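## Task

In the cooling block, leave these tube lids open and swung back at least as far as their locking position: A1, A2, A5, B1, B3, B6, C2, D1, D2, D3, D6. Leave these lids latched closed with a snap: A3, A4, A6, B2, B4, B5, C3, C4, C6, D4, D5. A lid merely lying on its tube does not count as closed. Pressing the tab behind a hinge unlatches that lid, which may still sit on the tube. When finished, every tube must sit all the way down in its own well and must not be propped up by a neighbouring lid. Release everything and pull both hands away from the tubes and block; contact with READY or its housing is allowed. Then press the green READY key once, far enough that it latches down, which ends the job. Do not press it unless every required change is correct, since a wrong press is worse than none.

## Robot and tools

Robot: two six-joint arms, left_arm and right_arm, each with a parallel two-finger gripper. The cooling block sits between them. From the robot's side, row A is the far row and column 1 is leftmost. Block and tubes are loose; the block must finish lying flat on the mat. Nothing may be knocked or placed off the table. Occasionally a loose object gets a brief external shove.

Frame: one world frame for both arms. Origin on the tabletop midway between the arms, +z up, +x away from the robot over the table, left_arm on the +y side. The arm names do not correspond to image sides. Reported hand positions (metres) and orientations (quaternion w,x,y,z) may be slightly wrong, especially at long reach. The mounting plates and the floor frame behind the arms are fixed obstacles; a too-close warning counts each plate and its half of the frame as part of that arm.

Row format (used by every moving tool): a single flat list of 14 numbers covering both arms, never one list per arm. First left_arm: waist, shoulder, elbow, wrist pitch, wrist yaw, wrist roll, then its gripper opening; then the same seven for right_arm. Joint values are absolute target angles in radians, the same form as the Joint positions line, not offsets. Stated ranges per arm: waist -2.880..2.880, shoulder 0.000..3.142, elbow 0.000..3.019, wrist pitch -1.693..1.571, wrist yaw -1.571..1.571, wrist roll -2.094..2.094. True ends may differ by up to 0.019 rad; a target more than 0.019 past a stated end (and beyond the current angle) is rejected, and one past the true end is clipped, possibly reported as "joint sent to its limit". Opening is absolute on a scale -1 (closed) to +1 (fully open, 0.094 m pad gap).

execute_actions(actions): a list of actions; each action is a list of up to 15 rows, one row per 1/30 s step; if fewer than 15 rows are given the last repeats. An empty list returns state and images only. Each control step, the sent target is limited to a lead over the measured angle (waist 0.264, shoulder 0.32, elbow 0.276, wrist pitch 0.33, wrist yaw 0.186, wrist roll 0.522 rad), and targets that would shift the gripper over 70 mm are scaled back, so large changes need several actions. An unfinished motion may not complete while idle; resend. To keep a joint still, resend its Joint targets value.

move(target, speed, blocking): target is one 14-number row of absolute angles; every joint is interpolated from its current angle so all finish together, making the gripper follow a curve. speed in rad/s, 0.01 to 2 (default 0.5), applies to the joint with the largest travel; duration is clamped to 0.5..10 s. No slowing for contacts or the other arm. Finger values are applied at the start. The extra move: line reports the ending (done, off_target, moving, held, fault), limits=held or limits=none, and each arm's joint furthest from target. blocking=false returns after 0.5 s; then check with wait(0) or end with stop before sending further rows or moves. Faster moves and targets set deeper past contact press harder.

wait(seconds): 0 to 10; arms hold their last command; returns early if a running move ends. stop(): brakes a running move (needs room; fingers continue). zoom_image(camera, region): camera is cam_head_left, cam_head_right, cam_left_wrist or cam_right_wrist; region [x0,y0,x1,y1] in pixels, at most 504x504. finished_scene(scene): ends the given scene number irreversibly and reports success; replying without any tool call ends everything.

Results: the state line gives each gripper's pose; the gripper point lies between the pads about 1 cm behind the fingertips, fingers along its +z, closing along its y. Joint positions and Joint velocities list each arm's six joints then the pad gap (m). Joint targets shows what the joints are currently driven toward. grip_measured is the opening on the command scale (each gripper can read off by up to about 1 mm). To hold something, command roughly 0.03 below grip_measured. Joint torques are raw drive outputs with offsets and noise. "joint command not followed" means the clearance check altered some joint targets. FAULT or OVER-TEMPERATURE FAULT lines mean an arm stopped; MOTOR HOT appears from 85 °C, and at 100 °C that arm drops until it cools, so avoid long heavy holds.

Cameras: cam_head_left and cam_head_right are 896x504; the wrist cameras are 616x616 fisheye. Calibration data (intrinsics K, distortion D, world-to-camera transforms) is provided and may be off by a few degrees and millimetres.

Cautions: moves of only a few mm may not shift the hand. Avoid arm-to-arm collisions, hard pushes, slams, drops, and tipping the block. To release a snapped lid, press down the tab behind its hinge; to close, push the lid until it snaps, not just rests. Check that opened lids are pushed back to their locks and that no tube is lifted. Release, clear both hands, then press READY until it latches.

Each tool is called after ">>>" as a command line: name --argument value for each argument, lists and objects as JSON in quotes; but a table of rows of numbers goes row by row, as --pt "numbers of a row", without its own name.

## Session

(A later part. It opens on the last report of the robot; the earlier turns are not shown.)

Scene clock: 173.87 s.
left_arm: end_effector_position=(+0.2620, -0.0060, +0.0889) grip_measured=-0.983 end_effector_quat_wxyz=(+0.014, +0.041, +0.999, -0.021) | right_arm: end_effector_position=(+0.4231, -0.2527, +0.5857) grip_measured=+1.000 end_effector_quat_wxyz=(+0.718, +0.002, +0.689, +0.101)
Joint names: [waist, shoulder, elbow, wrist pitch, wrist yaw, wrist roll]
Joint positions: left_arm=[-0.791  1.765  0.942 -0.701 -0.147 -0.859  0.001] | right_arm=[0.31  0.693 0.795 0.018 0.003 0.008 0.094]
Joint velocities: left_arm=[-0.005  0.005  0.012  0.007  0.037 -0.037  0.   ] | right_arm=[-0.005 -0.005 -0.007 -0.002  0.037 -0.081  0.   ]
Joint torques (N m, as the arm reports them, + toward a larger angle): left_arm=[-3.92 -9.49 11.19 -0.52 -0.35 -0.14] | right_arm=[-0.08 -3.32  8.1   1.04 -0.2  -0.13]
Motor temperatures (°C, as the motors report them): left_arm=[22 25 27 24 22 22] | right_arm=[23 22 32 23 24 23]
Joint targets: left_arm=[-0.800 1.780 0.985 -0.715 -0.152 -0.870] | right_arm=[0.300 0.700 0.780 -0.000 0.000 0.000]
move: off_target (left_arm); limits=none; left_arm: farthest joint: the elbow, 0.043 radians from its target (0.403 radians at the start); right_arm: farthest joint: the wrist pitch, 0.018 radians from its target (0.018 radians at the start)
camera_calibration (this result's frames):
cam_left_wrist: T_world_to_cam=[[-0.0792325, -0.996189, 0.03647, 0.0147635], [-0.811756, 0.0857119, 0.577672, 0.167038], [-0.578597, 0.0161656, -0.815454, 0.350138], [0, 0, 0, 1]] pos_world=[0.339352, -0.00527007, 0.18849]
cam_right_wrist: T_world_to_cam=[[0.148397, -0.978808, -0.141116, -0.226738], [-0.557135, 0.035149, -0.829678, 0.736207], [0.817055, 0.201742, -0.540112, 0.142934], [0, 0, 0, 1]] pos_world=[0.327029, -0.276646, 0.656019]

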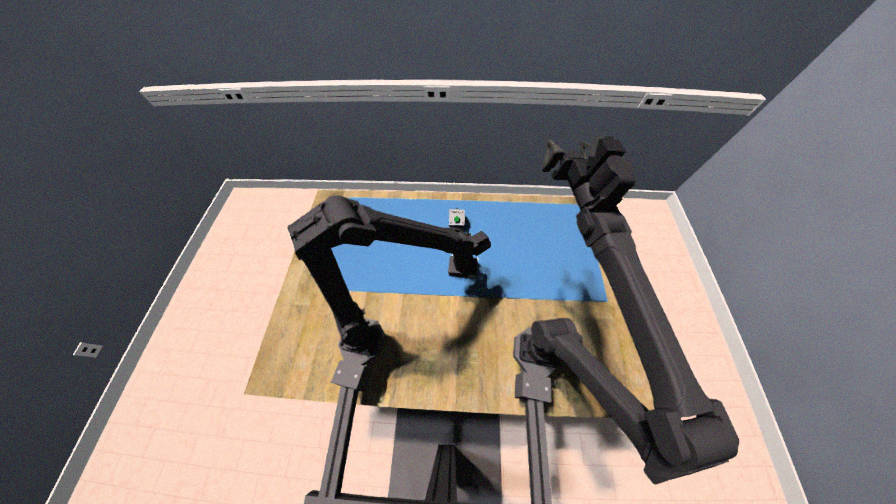

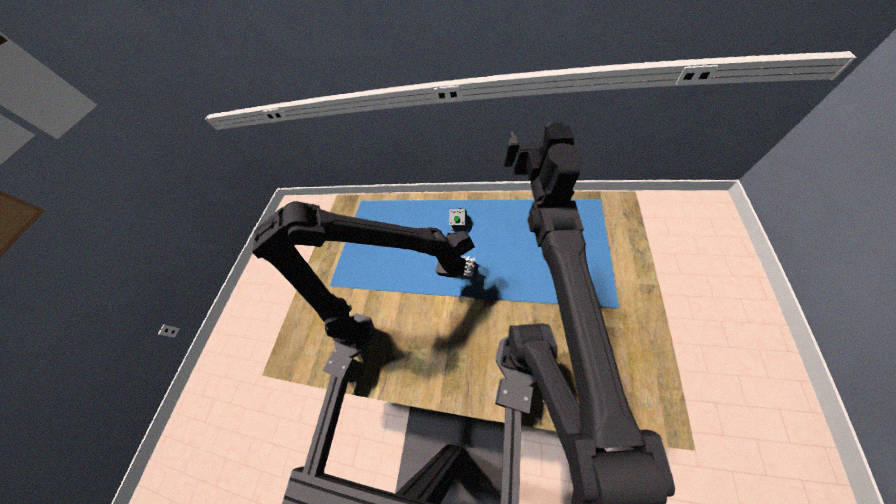

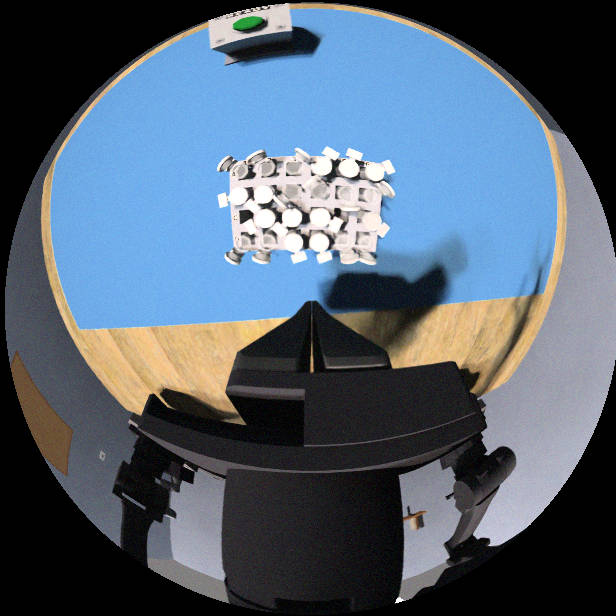

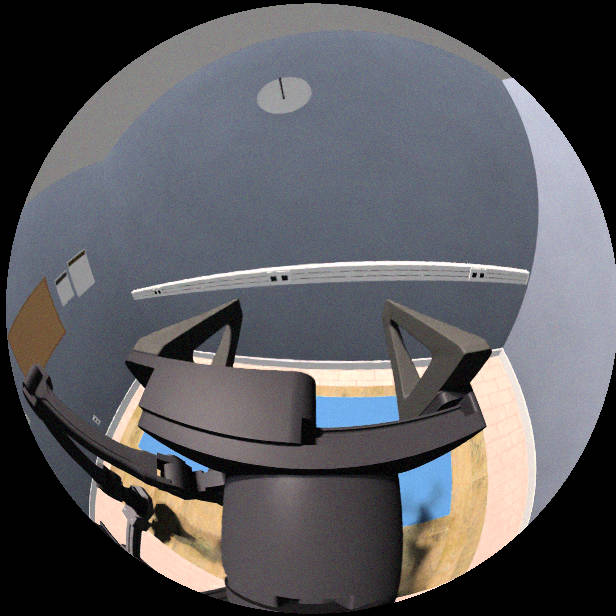

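>>> move --target '[-0.80,1.78,0.95,-0.715,-0.152,-0.87,-1, -0.053,1.74,0.534,-0.282,-0.681,-1.6,-1]' --speed 0.6

Scene clock: 230.80 s.
left_arm: end_effector_position=(+0.2620, -0.0060, +0.0889) grip_measured=-0.983 end_effector_quat_wxyz=(+0.014, +0.041, +0.999, -0.021) | right_arm: end_effector_position=(+0.3071, -0.1991, +0.0335) grip_measured=-0.993 end_effector_quat_wxyz=(-0.296, +0.590, -0.712, -0.240)
Joint names: [waist, shoulder, elbow, wrist pitch, wrist yaw, wrist roll]
Joint positions: left_arm=[-0.791  1.765  0.942 -0.701 -0.147 -0.859  0.001] | right_arm=[-0.041  1.737  0.537 -0.268 -0.678 -1.591  0.   ]
Joint velocities: left_arm=[-0.005 -0.005 -0.012 -0.002  0.051 -0.007  0.002] | right_arm=[-0.015  0.005  0.007  0.002  0.007  0.022  0.   ]
Joint torques (N m, as the arm reports them, + toward a larger angle): left_arm=[-4.02 -9.57  7.73 -0.54 -0.37 -0.11] | right_arm=[  0.96 -10.22   1.65  -0.38  -0.7   -0.15]
Motor temperatures (°C, as the motors report them): left_arm=[22 26 29 24 22 22] | right_arm=[23 22 32 23 24 23]
Joint targets: left_arm=[-0.800 1.780 0.950 -0.715 -0.152 -0.870] | right_arm=[-0.053 1.740 0.534 -0.282 -0.681 -1.600]
move: done; limits=none; left_arm: farthest joint: the shoulder, 0.015 radians from its target (0.015 radians at the start); right_arm: farthest joint: the wrist pitch, 0.014 radians from its target (0.300 radians at the start)
camera_calibration (this result's frames):
cam_left_wrist: T_world_to_cam=[[-0.0788523, -0.996219, 0.0364812, 0.0146627], [-0.811779, 0.0854083, 0.577685, 0.167041], [-0.578616, 0.0159371, -0.815444, 0.350141], [0, 0, 0, 1]] pos_world=[0.339354, -0.00523962, 0.188489]
cam_right_wrist: T_world_to_cam=[[0.982959, -0.183772, 0.00433079, -0.337917], [-0.180973, -0.971584, -0.152559, -0.127075], [0.0322438, 0.149175, -0.988285, 0.174161], [0, 0, 0, 1]] pos_world=[0.303546, -0.211545, 0.154197]

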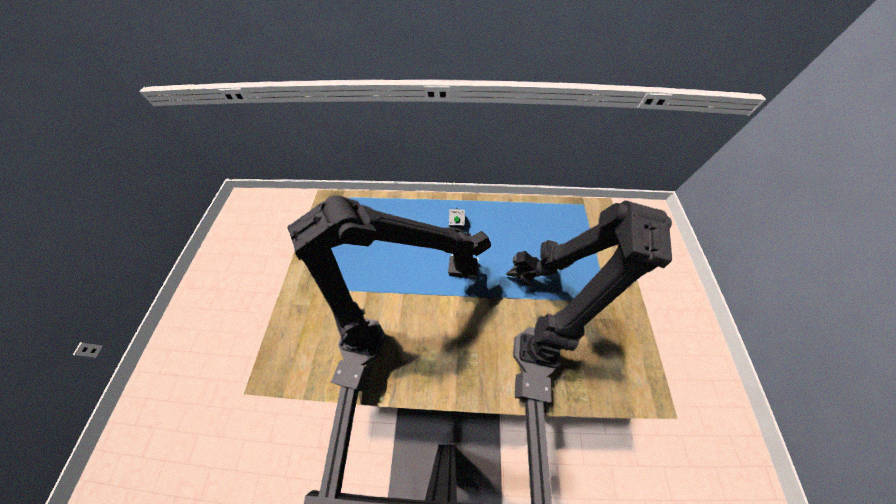

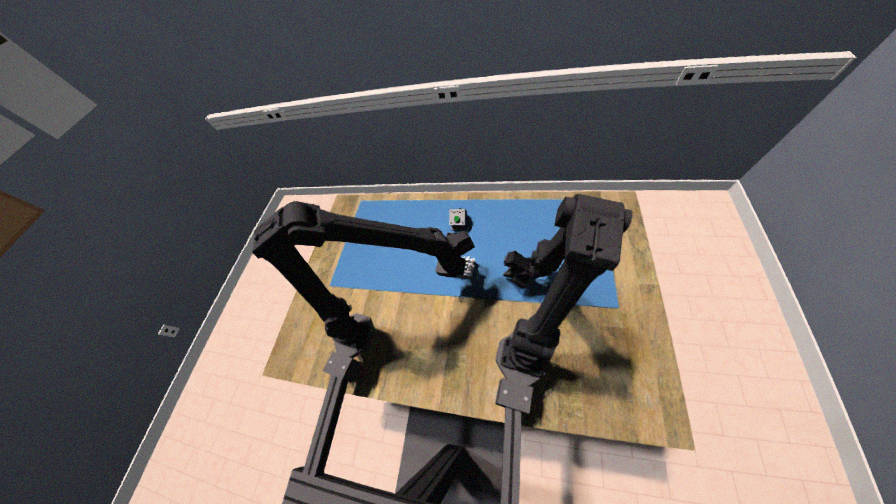

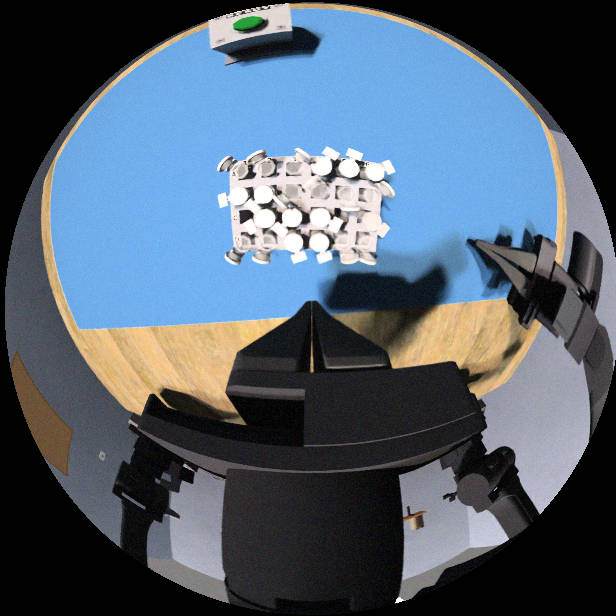

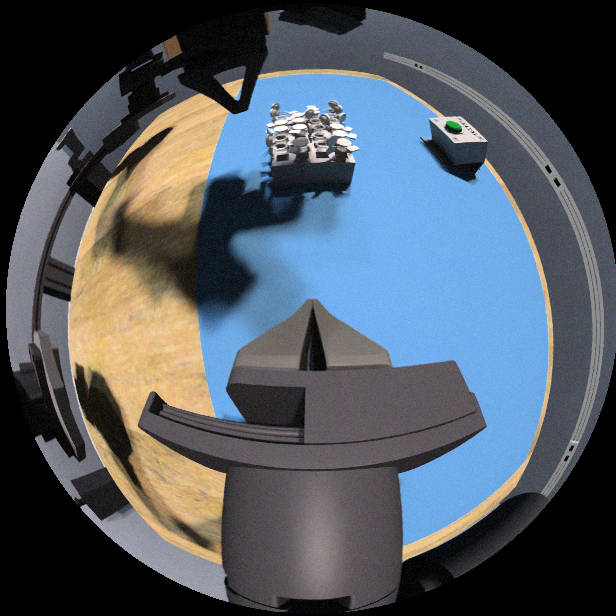

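>>> zoom_image --camera "cam_right_wrist" --region '[200, 60, 370, 200]'

>>> zoom_image --camera "cam_right_wrist" --region '[260, 95, 365, 175]'

Region (200, 60, 370, 200) of cam_right_wrist's 616x616 image, scaled by 2.965, with more detail than that image has; it fills the top 415 rows of this view, and the rest is white.

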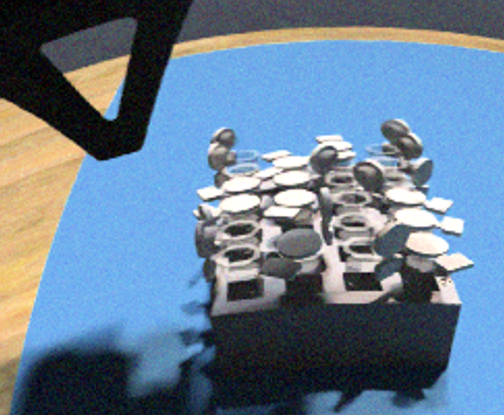

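Region (260, 95, 365, 175) of cam_right_wrist's 616x616 image, scaled by 4.800, with more detail than that image has; it fills the top 384 rows of this view, and the rest is white.

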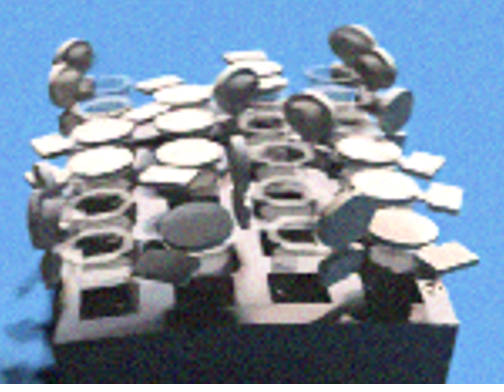

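>>> move --target '[-0.723,1.845,1.105,-0.743,-0.157,-0.80,-1, -0.053,1.74,0.534,-0.282,-0.681,-1.6,-1]' --speed 0.15

Scene clock: 274.90 s.
left_arm: end_effector_position=(+0.3113, -0.0222, +0.0907) grip_measured=-0.983 end_effector_quat_wxyz=(+0.023, +0.032, +0.999, -0.025) | right_arm: end_effector_position=(+0.3071, -0.1991, +0.0335) grip_measured=-0.993 end_effector_quat_wxyz=(-0.296, +0.590, -0.712, -0.240)
Joint names: [waist, shoulder, elbow, wrist pitch, wrist yaw, wrist roll]
Joint positions: left_arm=[-0.73   1.827  1.061 -0.729 -0.152 -0.812  0.001] | right_arm=[-0.041  1.737  0.537 -0.268 -0.678 -1.591  0.   ]
Joint velocities: left_arm=[-0.015 -0.015  0.007 -0.012 -0.007 -0.007  0.   ] | right_arm=[-0.015 -0.015 -0.002 -0.002  0.037  0.007  0.001]
Joint torques (N m, as the arm reports them, + toward a larger angle): left_arm=[ -2.9  -10.67  11.53  -0.52  -0.37   0.15] | right_arm=[ 0.83 -9.45  1.92 -0.36 -0.63 -0.12]
Motor temperatures (°C, as the motors report them): left_arm=[22 26 28 24 22 22] | right_arm=[23 23 28 23 24 23]
Joint targets: left_arm=[-0.723 1.845 1.105 -0.743 -0.157 -0.800] | right_arm=[-0.053 1.740 0.534 -0.282 -0.681 -1.600]
move: off_target (left_arm); limits=none; left_arm: farthest joint: the elbow, 0.044 radians from its target (0.163 radians at the start); right_arm: farthest joint: the wrist pitch, 0.014 radians from its target (0.014 radians at the start)
camera_calibration (this result's frames):
cam_left_wrist: T_world_to_cam=[[-0.0619629, -0.997051, 0.0452824, -0.00377233], [-0.823253, 0.0767073, 0.562468, 0.212139], [-0.564283, -0.00242666, -0.825578, 0.376386], [0, 0, 0, 1]] pos_world=[0.386799, -0.0191204, 0.191586]
cam_right_wrist: T_world_to_cam=[[0.983008, -0.183506, 0.00459969, -0.337888], [-0.18067, -0.97164, -0.152555, -0.12718], [0.032464, 0.149132, -0.988284, 0.174084], [0, 0, 0, 1]] pos_world=[0.303517, -0.211539, 0.154197]

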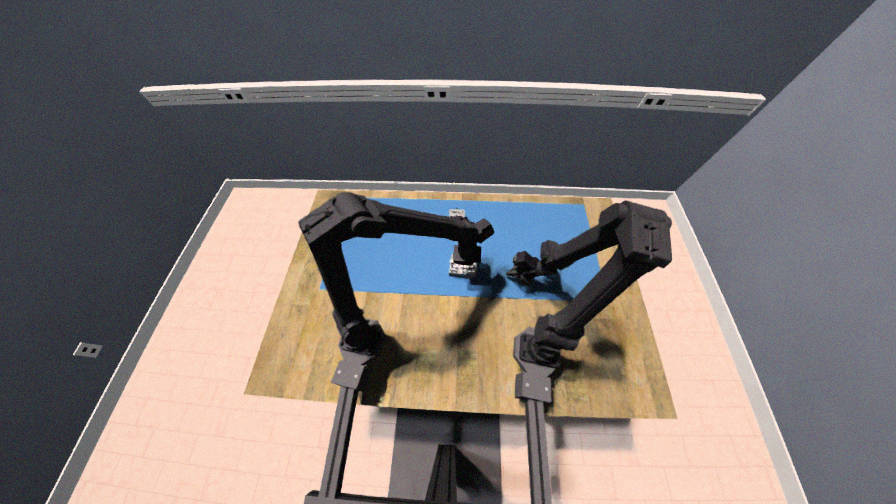

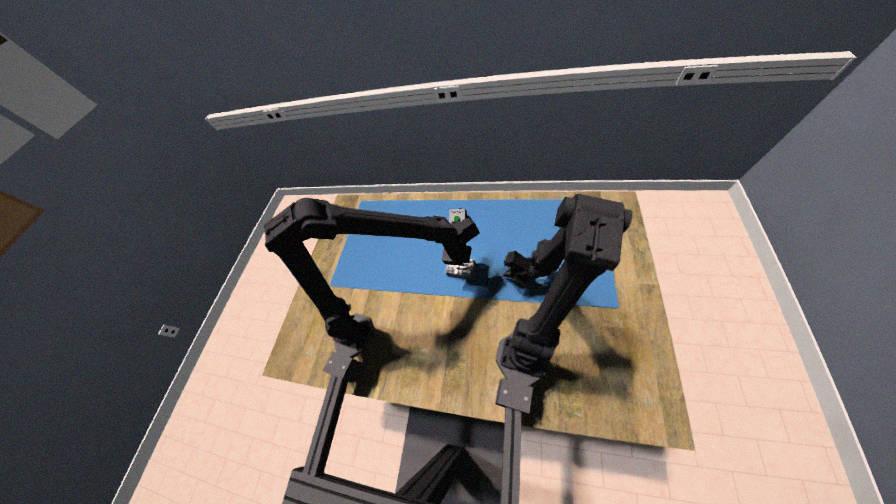

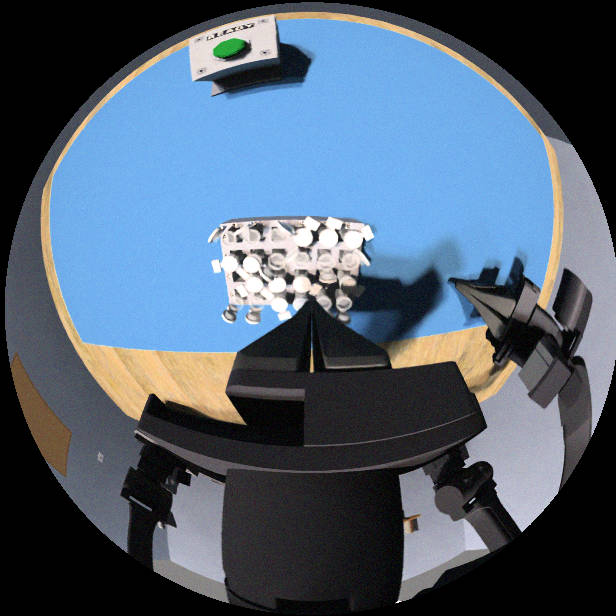

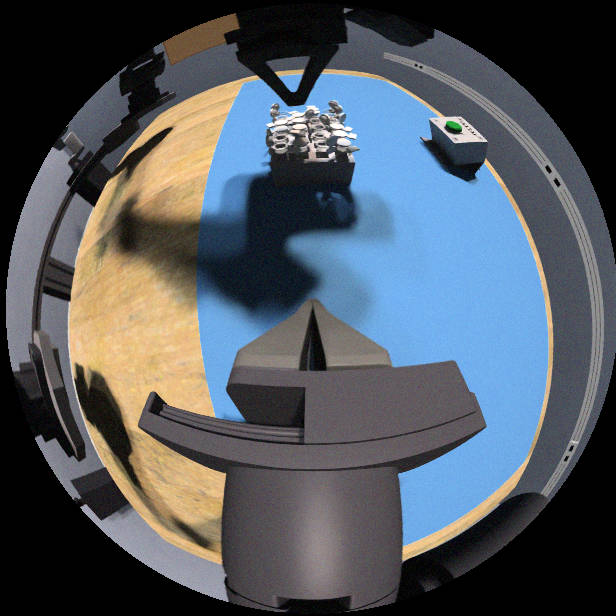

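>>> move --target '[-0.728,1.898,1.07,-0.735,-0.154,-0.81,-1, -0.053,1.74,0.534,-0.282,-0.681,-1.6,-1]' --speed 0.06

>>> zoom_image --camera "cam_right_wrist" --region '[255, 85, 365, 175]'

>>> zoom_image --camera "cam_left_wrist" --region '[240, 220, 380, 340]'

Scene clock: 282.73 s.
left_arm: end_effector_position=(+0.3025, -0.0172, +0.0666) grip_measured=-0.983 end_effector_quat_wxyz=(+0.005, +0.037, +0.999, -0.005) | right_arm: end_effector_position=(+0.3071, -0.1991, +0.0335) grip_measured=-0.993 end_effector_quat_wxyz=(-0.296, +0.590, -0.712, -0.240)
Joint names: [waist, shoulder, elbow, wrist pitch, wrist yaw, wrist roll]
Joint positions: left_arm=[-0.73   1.881  1.061 -0.729 -0.152 -0.811  0.001] | right_arm=[-0.041  1.737  0.537 -0.268 -0.678 -1.591  0.   ]
Joint velocities: left_arm=[-0.005  0.005 -0.012 -0.022 -0.066 -0.022  0.001] | right_arm=[ 0.005 -0.005 -0.002 -0.012 -0.051  0.007  0.   ]
Joint torques (N m, as the arm reports them, + toward a larger angle): left_arm=[ -3.63 -11.05   7.81  -0.3   -0.2    0.02] | right_arm=[ 0.97 -9.63  1.68 -0.5  -0.66 -0.13]
Motor temperatures (°C, as the motors report them): left_arm=[22 26 28 24 22 22] | right_arm=[23 23 27 23 25 23]
Joint targets: left_arm=[-0.728 1.898 1.070 -0.735 -0.154 -0.810] | right_arm=[-0.053 1.740 0.534 -0.282 -0.681 -1.600]
move: done; limits=none; left_arm: farthest joint: the shoulder, 0.017 radians from its target (0.071 radians at the start); right_arm: farthest joint: the wrist pitch, 0.014 radians from its target (0.014 radians at the start)
camera_calibration (this result's frames):
cam_left_wrist: T_world_to_cam=[[-0.0700029, -0.997528, 0.00610654, 0.0067673], [-0.803095, 0.0599874, 0.592823, 0.209652], [-0.591724, 0.0365952, -0.805309, 0.359166], [0, 0, 0, 1]] pos_world=[0.381372, -0.0189697, 0.164912]
cam_right_wrist: T_world_to_cam=[[0.983008, -0.183506, 0.00459969, -0.337888], [-0.18067, -0.97164, -0.152555, -0.12718], [0.032464, 0.149132, -0.988284, 0.174084], [0, 0, 0, 1]] pos_world=[0.303517, -0.211539, 0.154197]

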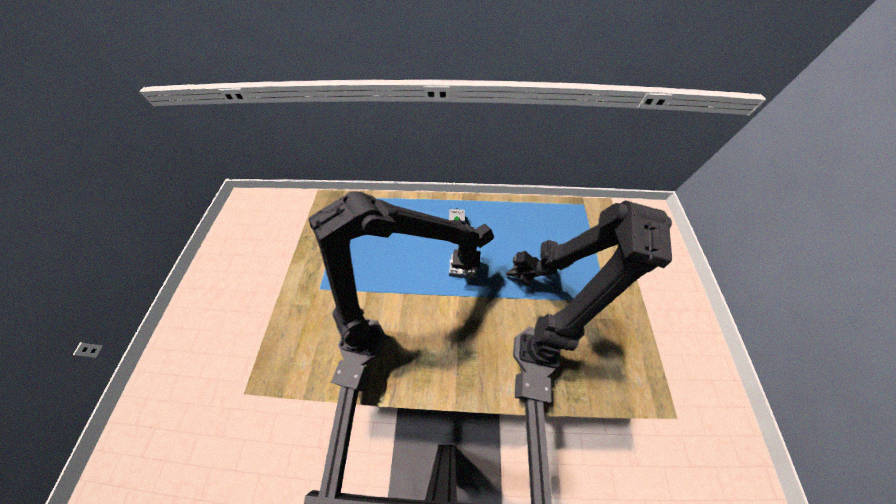

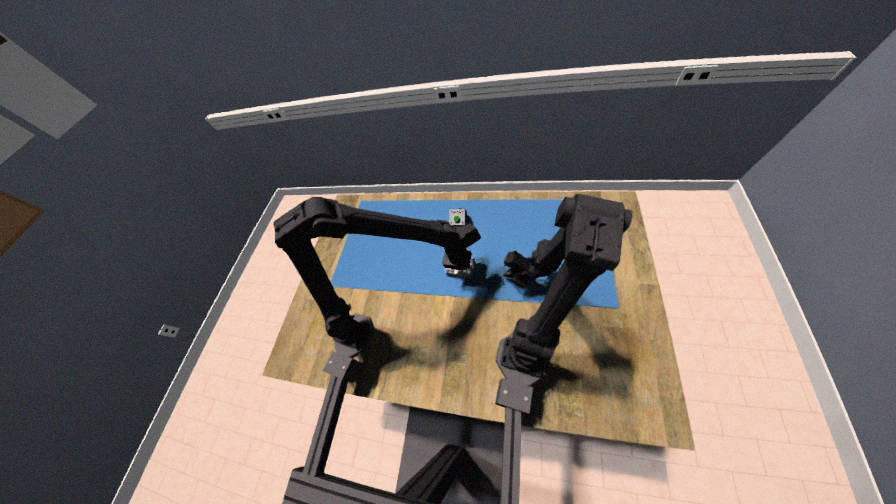

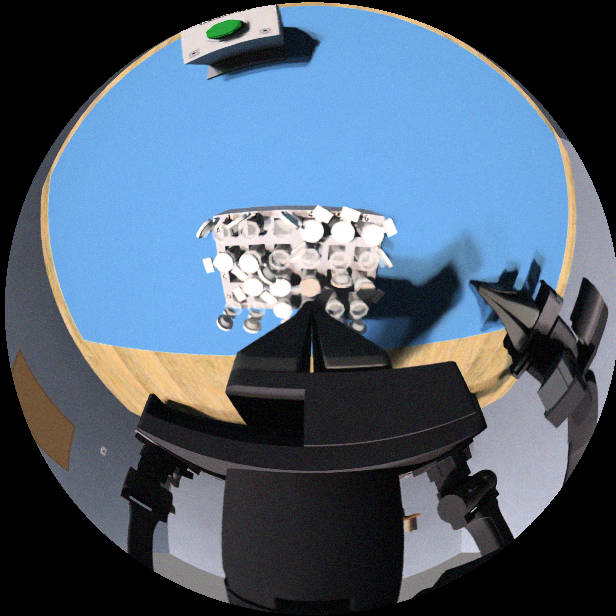

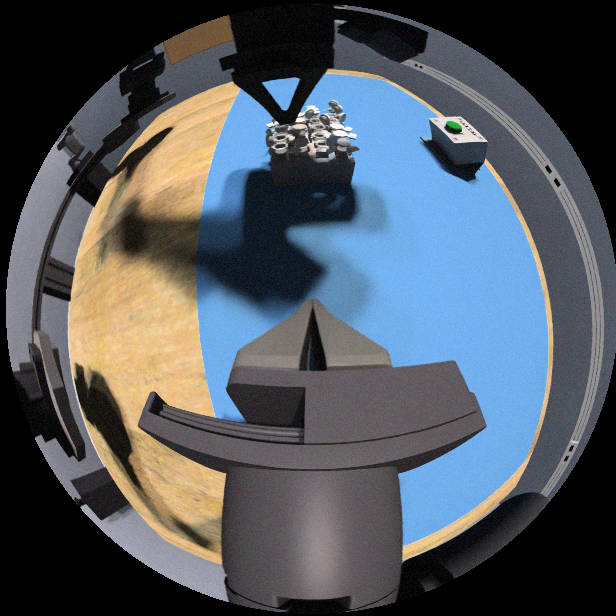

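Region (255, 85, 365, 175) of cam_right_wrist's 616x616 image, scaled by 4.582, with more detail than that image has; it fills the top 412 rows of this view, and the rest is white.

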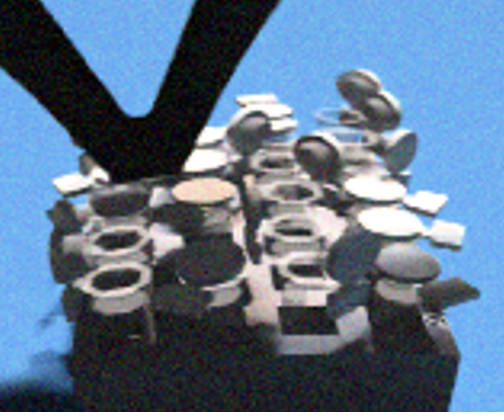

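Region (240, 220, 380, 340) of cam_left_wrist's 616x616 image, scaled by 3.600, with more detail than that image has; it fills the top 432 rows of this view, and the rest is white.

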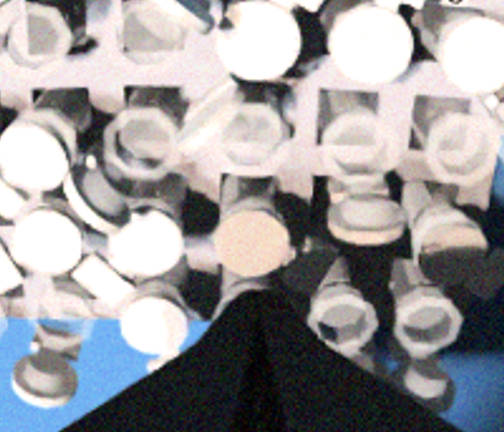

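>>> move --target '[-0.728,1.916,1.07,-0.735,-0.154,-0.81,-1, -0.053,1.74,0.534,-0.282,-0.681,-1.6,-1]' --speed 0.03

>>> zoom_image --camera "cam_right_wrist" --region '[255, 85, 365, 175]'

Scene clock: 289.17 s.
left_arm: end_effector_position=(+0.2997, -0.0156, +0.0595) grip_measured=-0.983 end_effector_quat_wxyz=(+0.000, +0.038, +0.999, +0.001) | right_arm: end_effector_position=(+0.3071, -0.1991, +0.0335) grip_measured=-0.993 end_effector_quat_wxyz=(-0.296, +0.590, -0.712, -0.240)
Joint names: [waist, shoulder, elbow, wrist pitch, wrist yaw, wrist roll]
Joint positions: left_arm=[-0.73   1.897  1.061 -0.729 -0.152 -0.811  0.001] | right_arm=[-0.041  1.737  0.537 -0.268 -0.678 -1.591  0.   ]
Joint velocities: left_arm=[-0.005 -0.005 -0.012  0.012 -0.007 -0.037 -0.001] | right_arm=[-0.005 -0.005 -0.007  0.017 -0.022  0.037 -0.001]
Joint torques (N m, as the arm reports them, + toward a larger angle): left_arm=[ -3.47 -10.7    7.66  -0.29  -0.24   0.  ] | right_arm=[ 1.28 -9.69  1.79 -0.46 -0.68 -0.12]
Motor temperatures (°C, as the motors report them): left_arm=[22 27 28 24 22 22] | right_arm=[23 23 27 23 25 23]
Joint targets: left_arm=[-0.728 1.916 1.070 -0.735 -0.154 -0.810] | right_arm=[-0.053 1.740 0.534 -0.282 -0.681 -1.600]
move: done; limits=none; left_arm: farthest joint: the shoulder, 0.019 radians from its target (0.035 radians at the start); right_arm: farthest joint: the wrist pitch, 0.014 radians from its target (0.014 radians at the start)
camera_calibration (this result's frames):
cam_left_wrist: T_world_to_cam=[[-0.0724095, -0.99736, -0.00542104, 0.00970056], [-0.796977, 0.0545919, 0.601538, 0.20907], [-0.599654, 0.0478775, -0.798826, 0.353986], [0, 0, 0, 1]] pos_world=[0.379595, -0.0186865, 0.157062]
cam_right_wrist: T_world_to_cam=[[0.983008, -0.183506, 0.00459969, -0.337888], [-0.18067, -0.97164, -0.152555, -0.12718], [0.032464, 0.149132, -0.988284, 0.174084], [0, 0, 0, 1]] pos_world=[0.303517, -0.211539, 0.154197]

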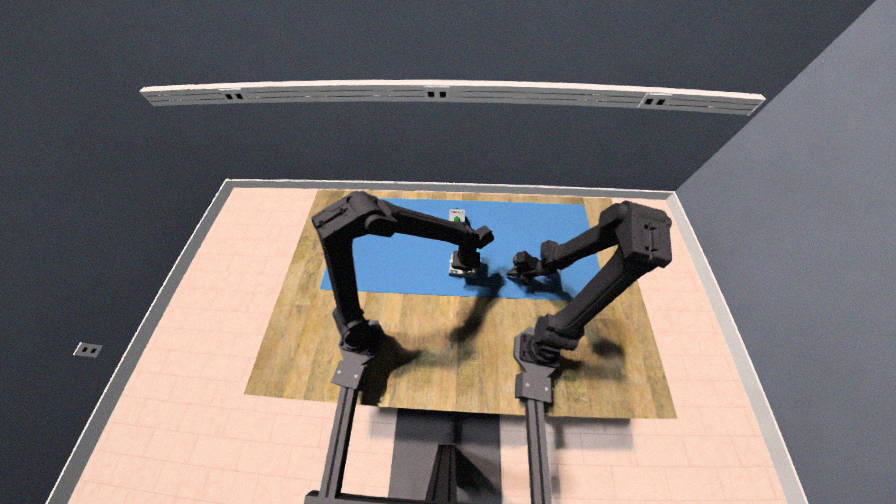

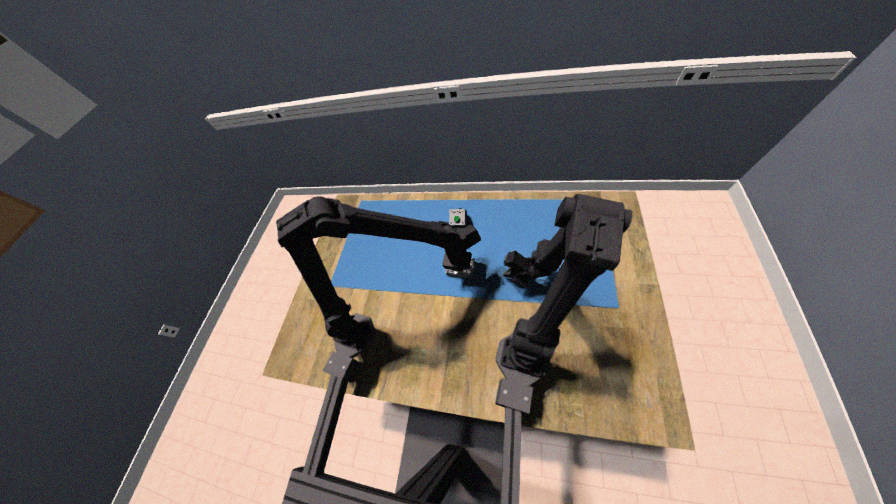

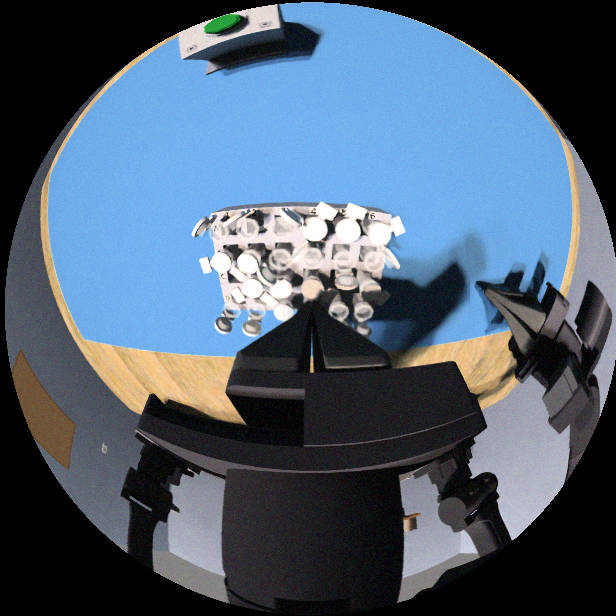

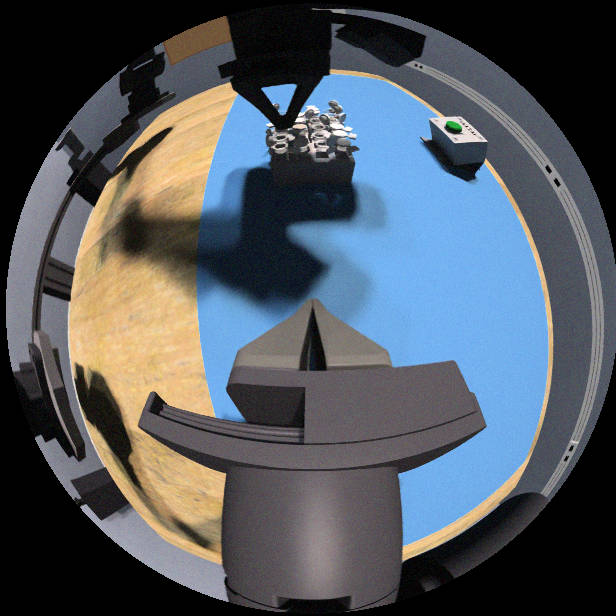

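Region (255, 85, 365, 175) of cam_right_wrist's 616x616 image, scaled by 4.582, with more detail than that image has; it fills the top 412 rows of this view, and the rest is white.

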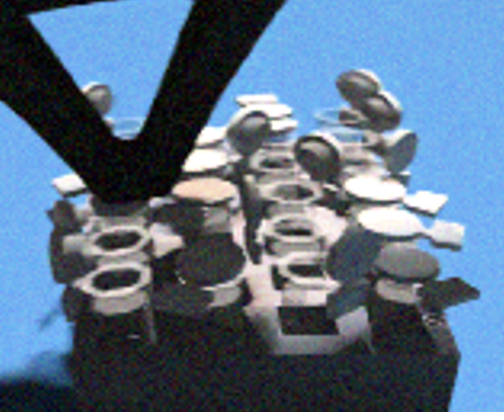

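>>> move --target '[-0.728,1.94,1.07,-0.735,-0.154,-0.81,-1, -0.053,1.74,0.534,-0.282,-0.681,-1.6,-1]' --speed 0.03

Scene clock: 295.40 s.
left_arm: end_effector_position=(+0.2995, -0.0154, +0.0589) grip_measured=-0.983 end_effector_quat_wxyz=(-0.000, +0.038, +0.999, +0.001) | right_arm: end_effector_position=(+0.3071, -0.1991, +0.0335) grip_measured=-0.993 end_effector_quat_wxyz=(-0.296, +0.590, -0.712, -0.240)
Joint names: [waist, shoulder, elbow, wrist pitch, wrist yaw, wrist roll]
Joint positions: left_arm=[-0.73   1.899  1.061 -0.729 -0.152 -0.811  0.001] | right_arm=[-0.041  1.737  0.537 -0.268 -0.678 -1.591  0.   ]
Joint velocities: left_arm=[-0.005 -0.005 -0.002 -0.012 -0.007 -0.007  0.001] | right_arm=[-0.015 -0.005 -0.012 -0.012  0.007 -0.037 -0.001]
Joint torques (N m, as the arm reports them, + toward a larger angle): left_arm=[-3.29 -9.17  7.58 -0.3  -0.24  0.02] | right_arm=[ 0.14 -9.61  1.78 -0.5  -0.66 -0.14]
Motor temperatures (°C, as the motors report them): left_arm=[22 27 28 24 22 22] | right_arm=[23 23 27 23 25 23]
Joint targets: left_arm=[-0.728 1.940 1.070 -0.735 -0.154 -0.810] | right_arm=[-0.053 1.740 0.534 -0.282 -0.681 -1.600]
move: off_target (left_arm); limits=none; left_arm: farthest joint: the shoulder, 0.041 radians from its target (0.043 radians at the start); right_arm: farthest joint: the wrist pitch, 0.014 radians from its target (0.014 radians at the start)
camera_calibration (this result's frames):
cam_left_wrist: T_world_to_cam=[[-0.0726447, -0.997337, -0.00651751, 0.00997717], [-0.79639, 0.0540717, 0.602361, 0.209018], [-0.600404, 0.0489488, -0.798197, 0.35349], [0, 0, 0, 1]] pos_world=[0.379422, -0.0186543, 0.156316]
cam_right_wrist: T_world_to_cam=[[0.983008, -0.183506, 0.00459969, -0.337888], [-0.18067, -0.97164, -0.152555, -0.12718], [0.032464, 0.149132, -0.988284, 0.174084], [0, 0, 0, 1]] pos_world=[0.303517, -0.211539, 0.154197]

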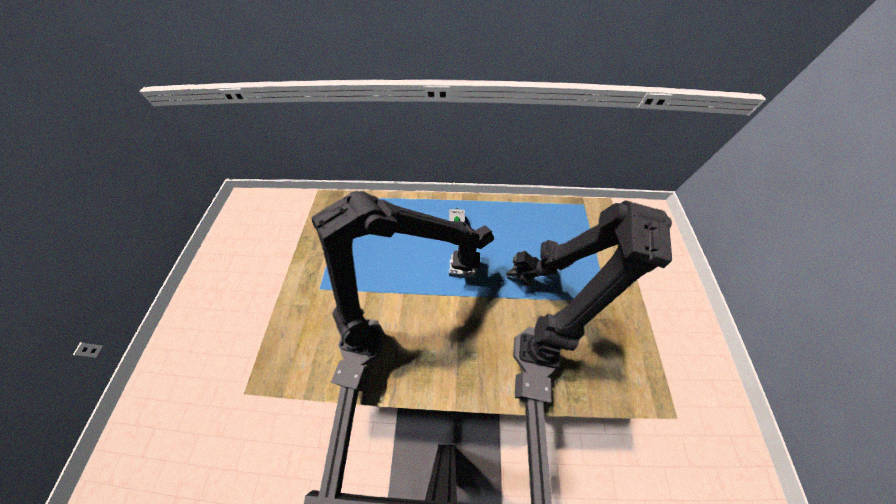

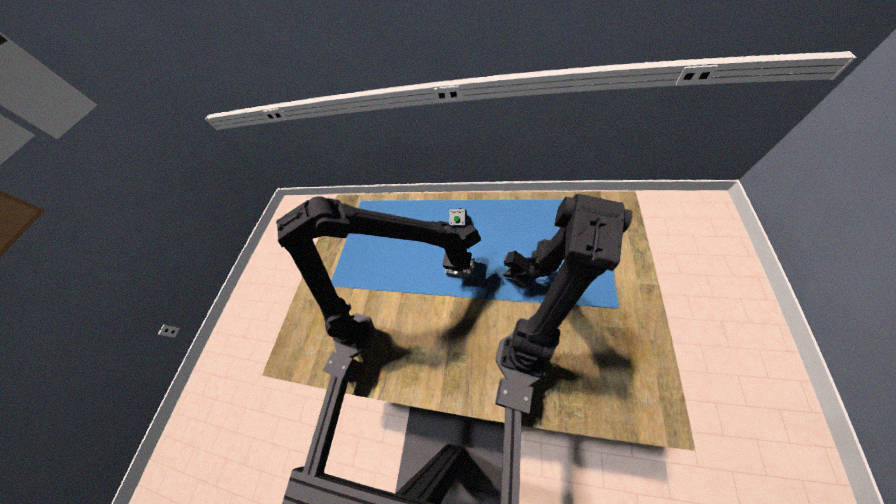

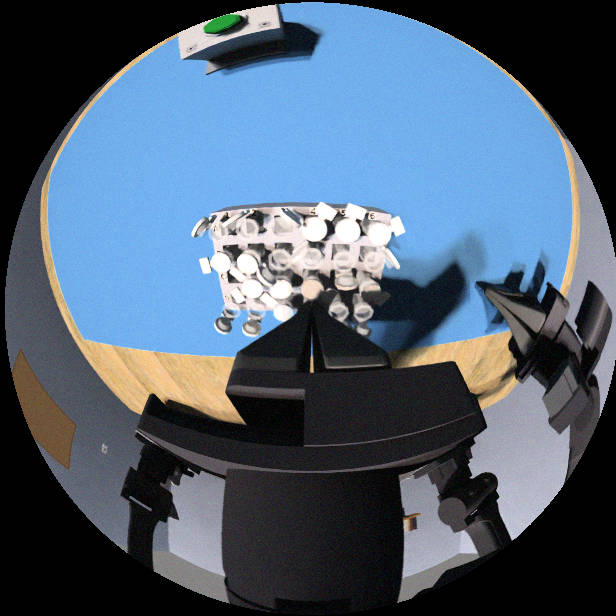

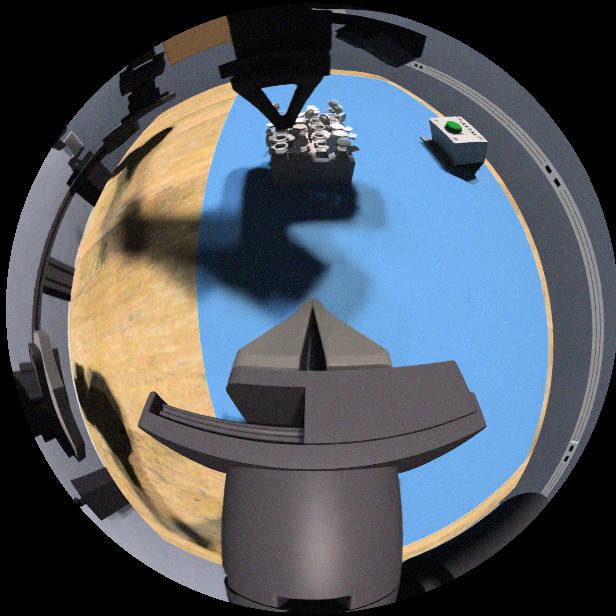

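>>> move --target '[-0.728,1.975,1.065,-0.735,-0.154,-0.81,-1, -0.053,1.74,0.534,-0.282,-0.681,-1.6,-1]' --speed 0.08

Scene clock: 301.20 s.
left_arm: end_effector_position=(+0.2990, -0.0151, +0.0577) grip_measured=-0.983 end_effector_quat_wxyz=(-0.001, +0.038, +0.999, +0.002) | right_arm: end_effector_position=(+0.3071, -0.1991, +0.0335) grip_measured=-0.993 end_effector_quat_wxyz=(-0.296, +0.590, -0.712, -0.240)
Joint names: [waist, shoulder, elbow, wrist pitch, wrist yaw, wrist roll]
Joint positions: left_arm=[-0.73   1.902  1.061 -0.729 -0.153 -0.811  0.001] | right_arm=[-0.041  1.737  0.537 -0.268 -0.678 -1.591  0.   ]
Joint velocities: left_arm=[-0.005 -0.015 -0.002 -0.007  0.007 -0.007  0.   ] | right_arm=[-0.005  0.015 -0.012  0.007 -0.066  0.022 -0.001]
Joint torques (N m, as the arm reports them, + toward a larger angle): left_arm=[-3.5  -7.13  7.11 -0.21 -0.18  0.  ] | right_arm=[ 0.5  -9.69  1.68 -0.28 -0.64 -0.17]
Motor temperatures (°C, as the motors report them): left_arm=[22 27 28 24 22 22] | right_arm=[23 23 27 23 25 23]
Joint targets: left_arm=[-0.728 1.975 1.065 -0.735 -0.154 -0.810] | right_arm=[-0.053 1.740 0.534 -0.282 -0.681 -1.600]
move: off_target (left_arm); limits=none; left_arm: farthest joint: the shoulder, 0.073 radians from its target (0.076 radians at the start); right_arm: farthest joint: the wrist pitch, 0.014 radians from its target (0.014 radians at the start)
camera_calibration (this result's frames):
cam_left_wrist: T_world_to_cam=[[-0.0730581, -0.99729, -0.00869763, 0.01052], [-0.795541, 0.0530147, 0.603577, 0.209031], [-0.60148, 0.0510155, -0.797258, 0.352593], [0, 0, 0, 1]] pos_world=[0.379139, -0.0185779, 0.155033]
cam_right_wrist: T_world_to_cam=[[0.983008, -0.183506, 0.00459969, -0.337888], [-0.18067, -0.97164, -0.152555, -0.12718], [0.032464, 0.149132, -0.988284, 0.174084], [0, 0, 0, 1]] pos_world=[0.303517, -0.211539, 0.154197]

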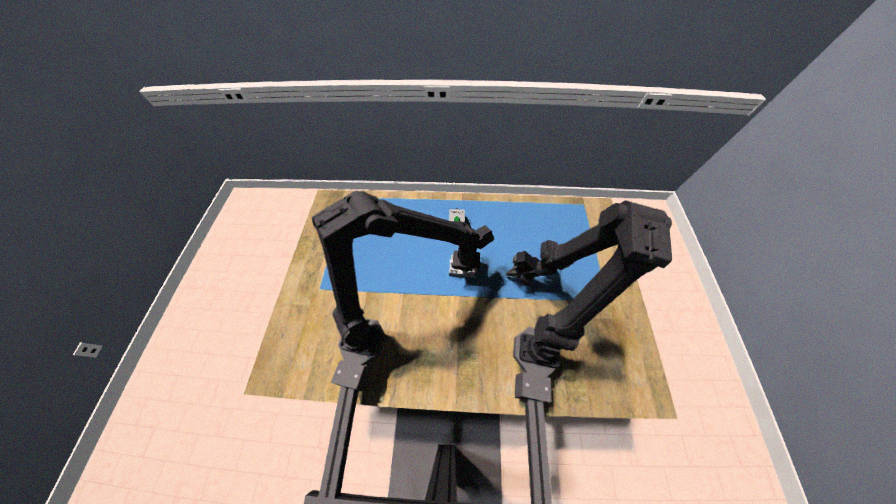

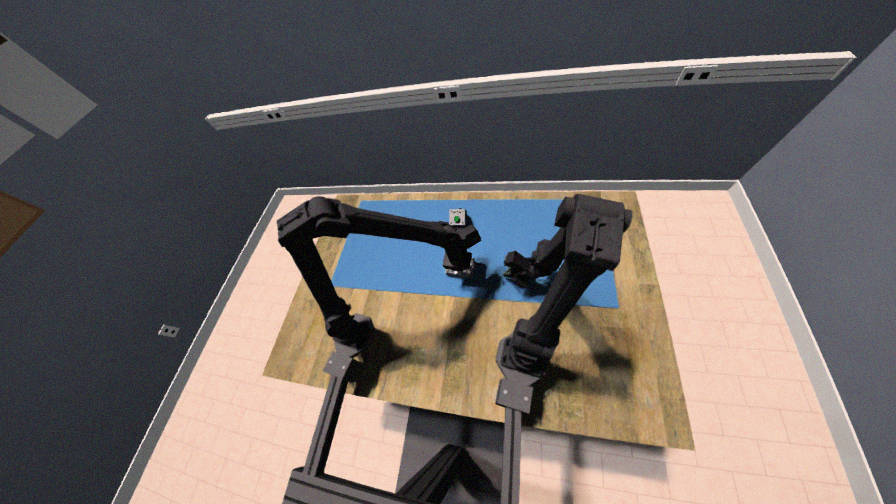

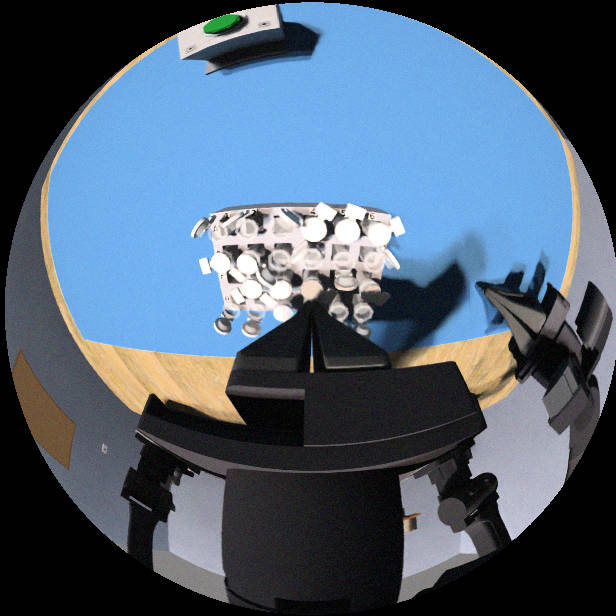

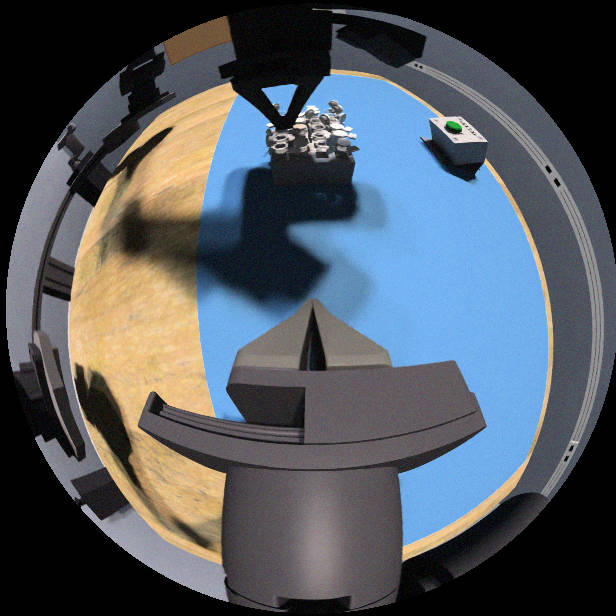

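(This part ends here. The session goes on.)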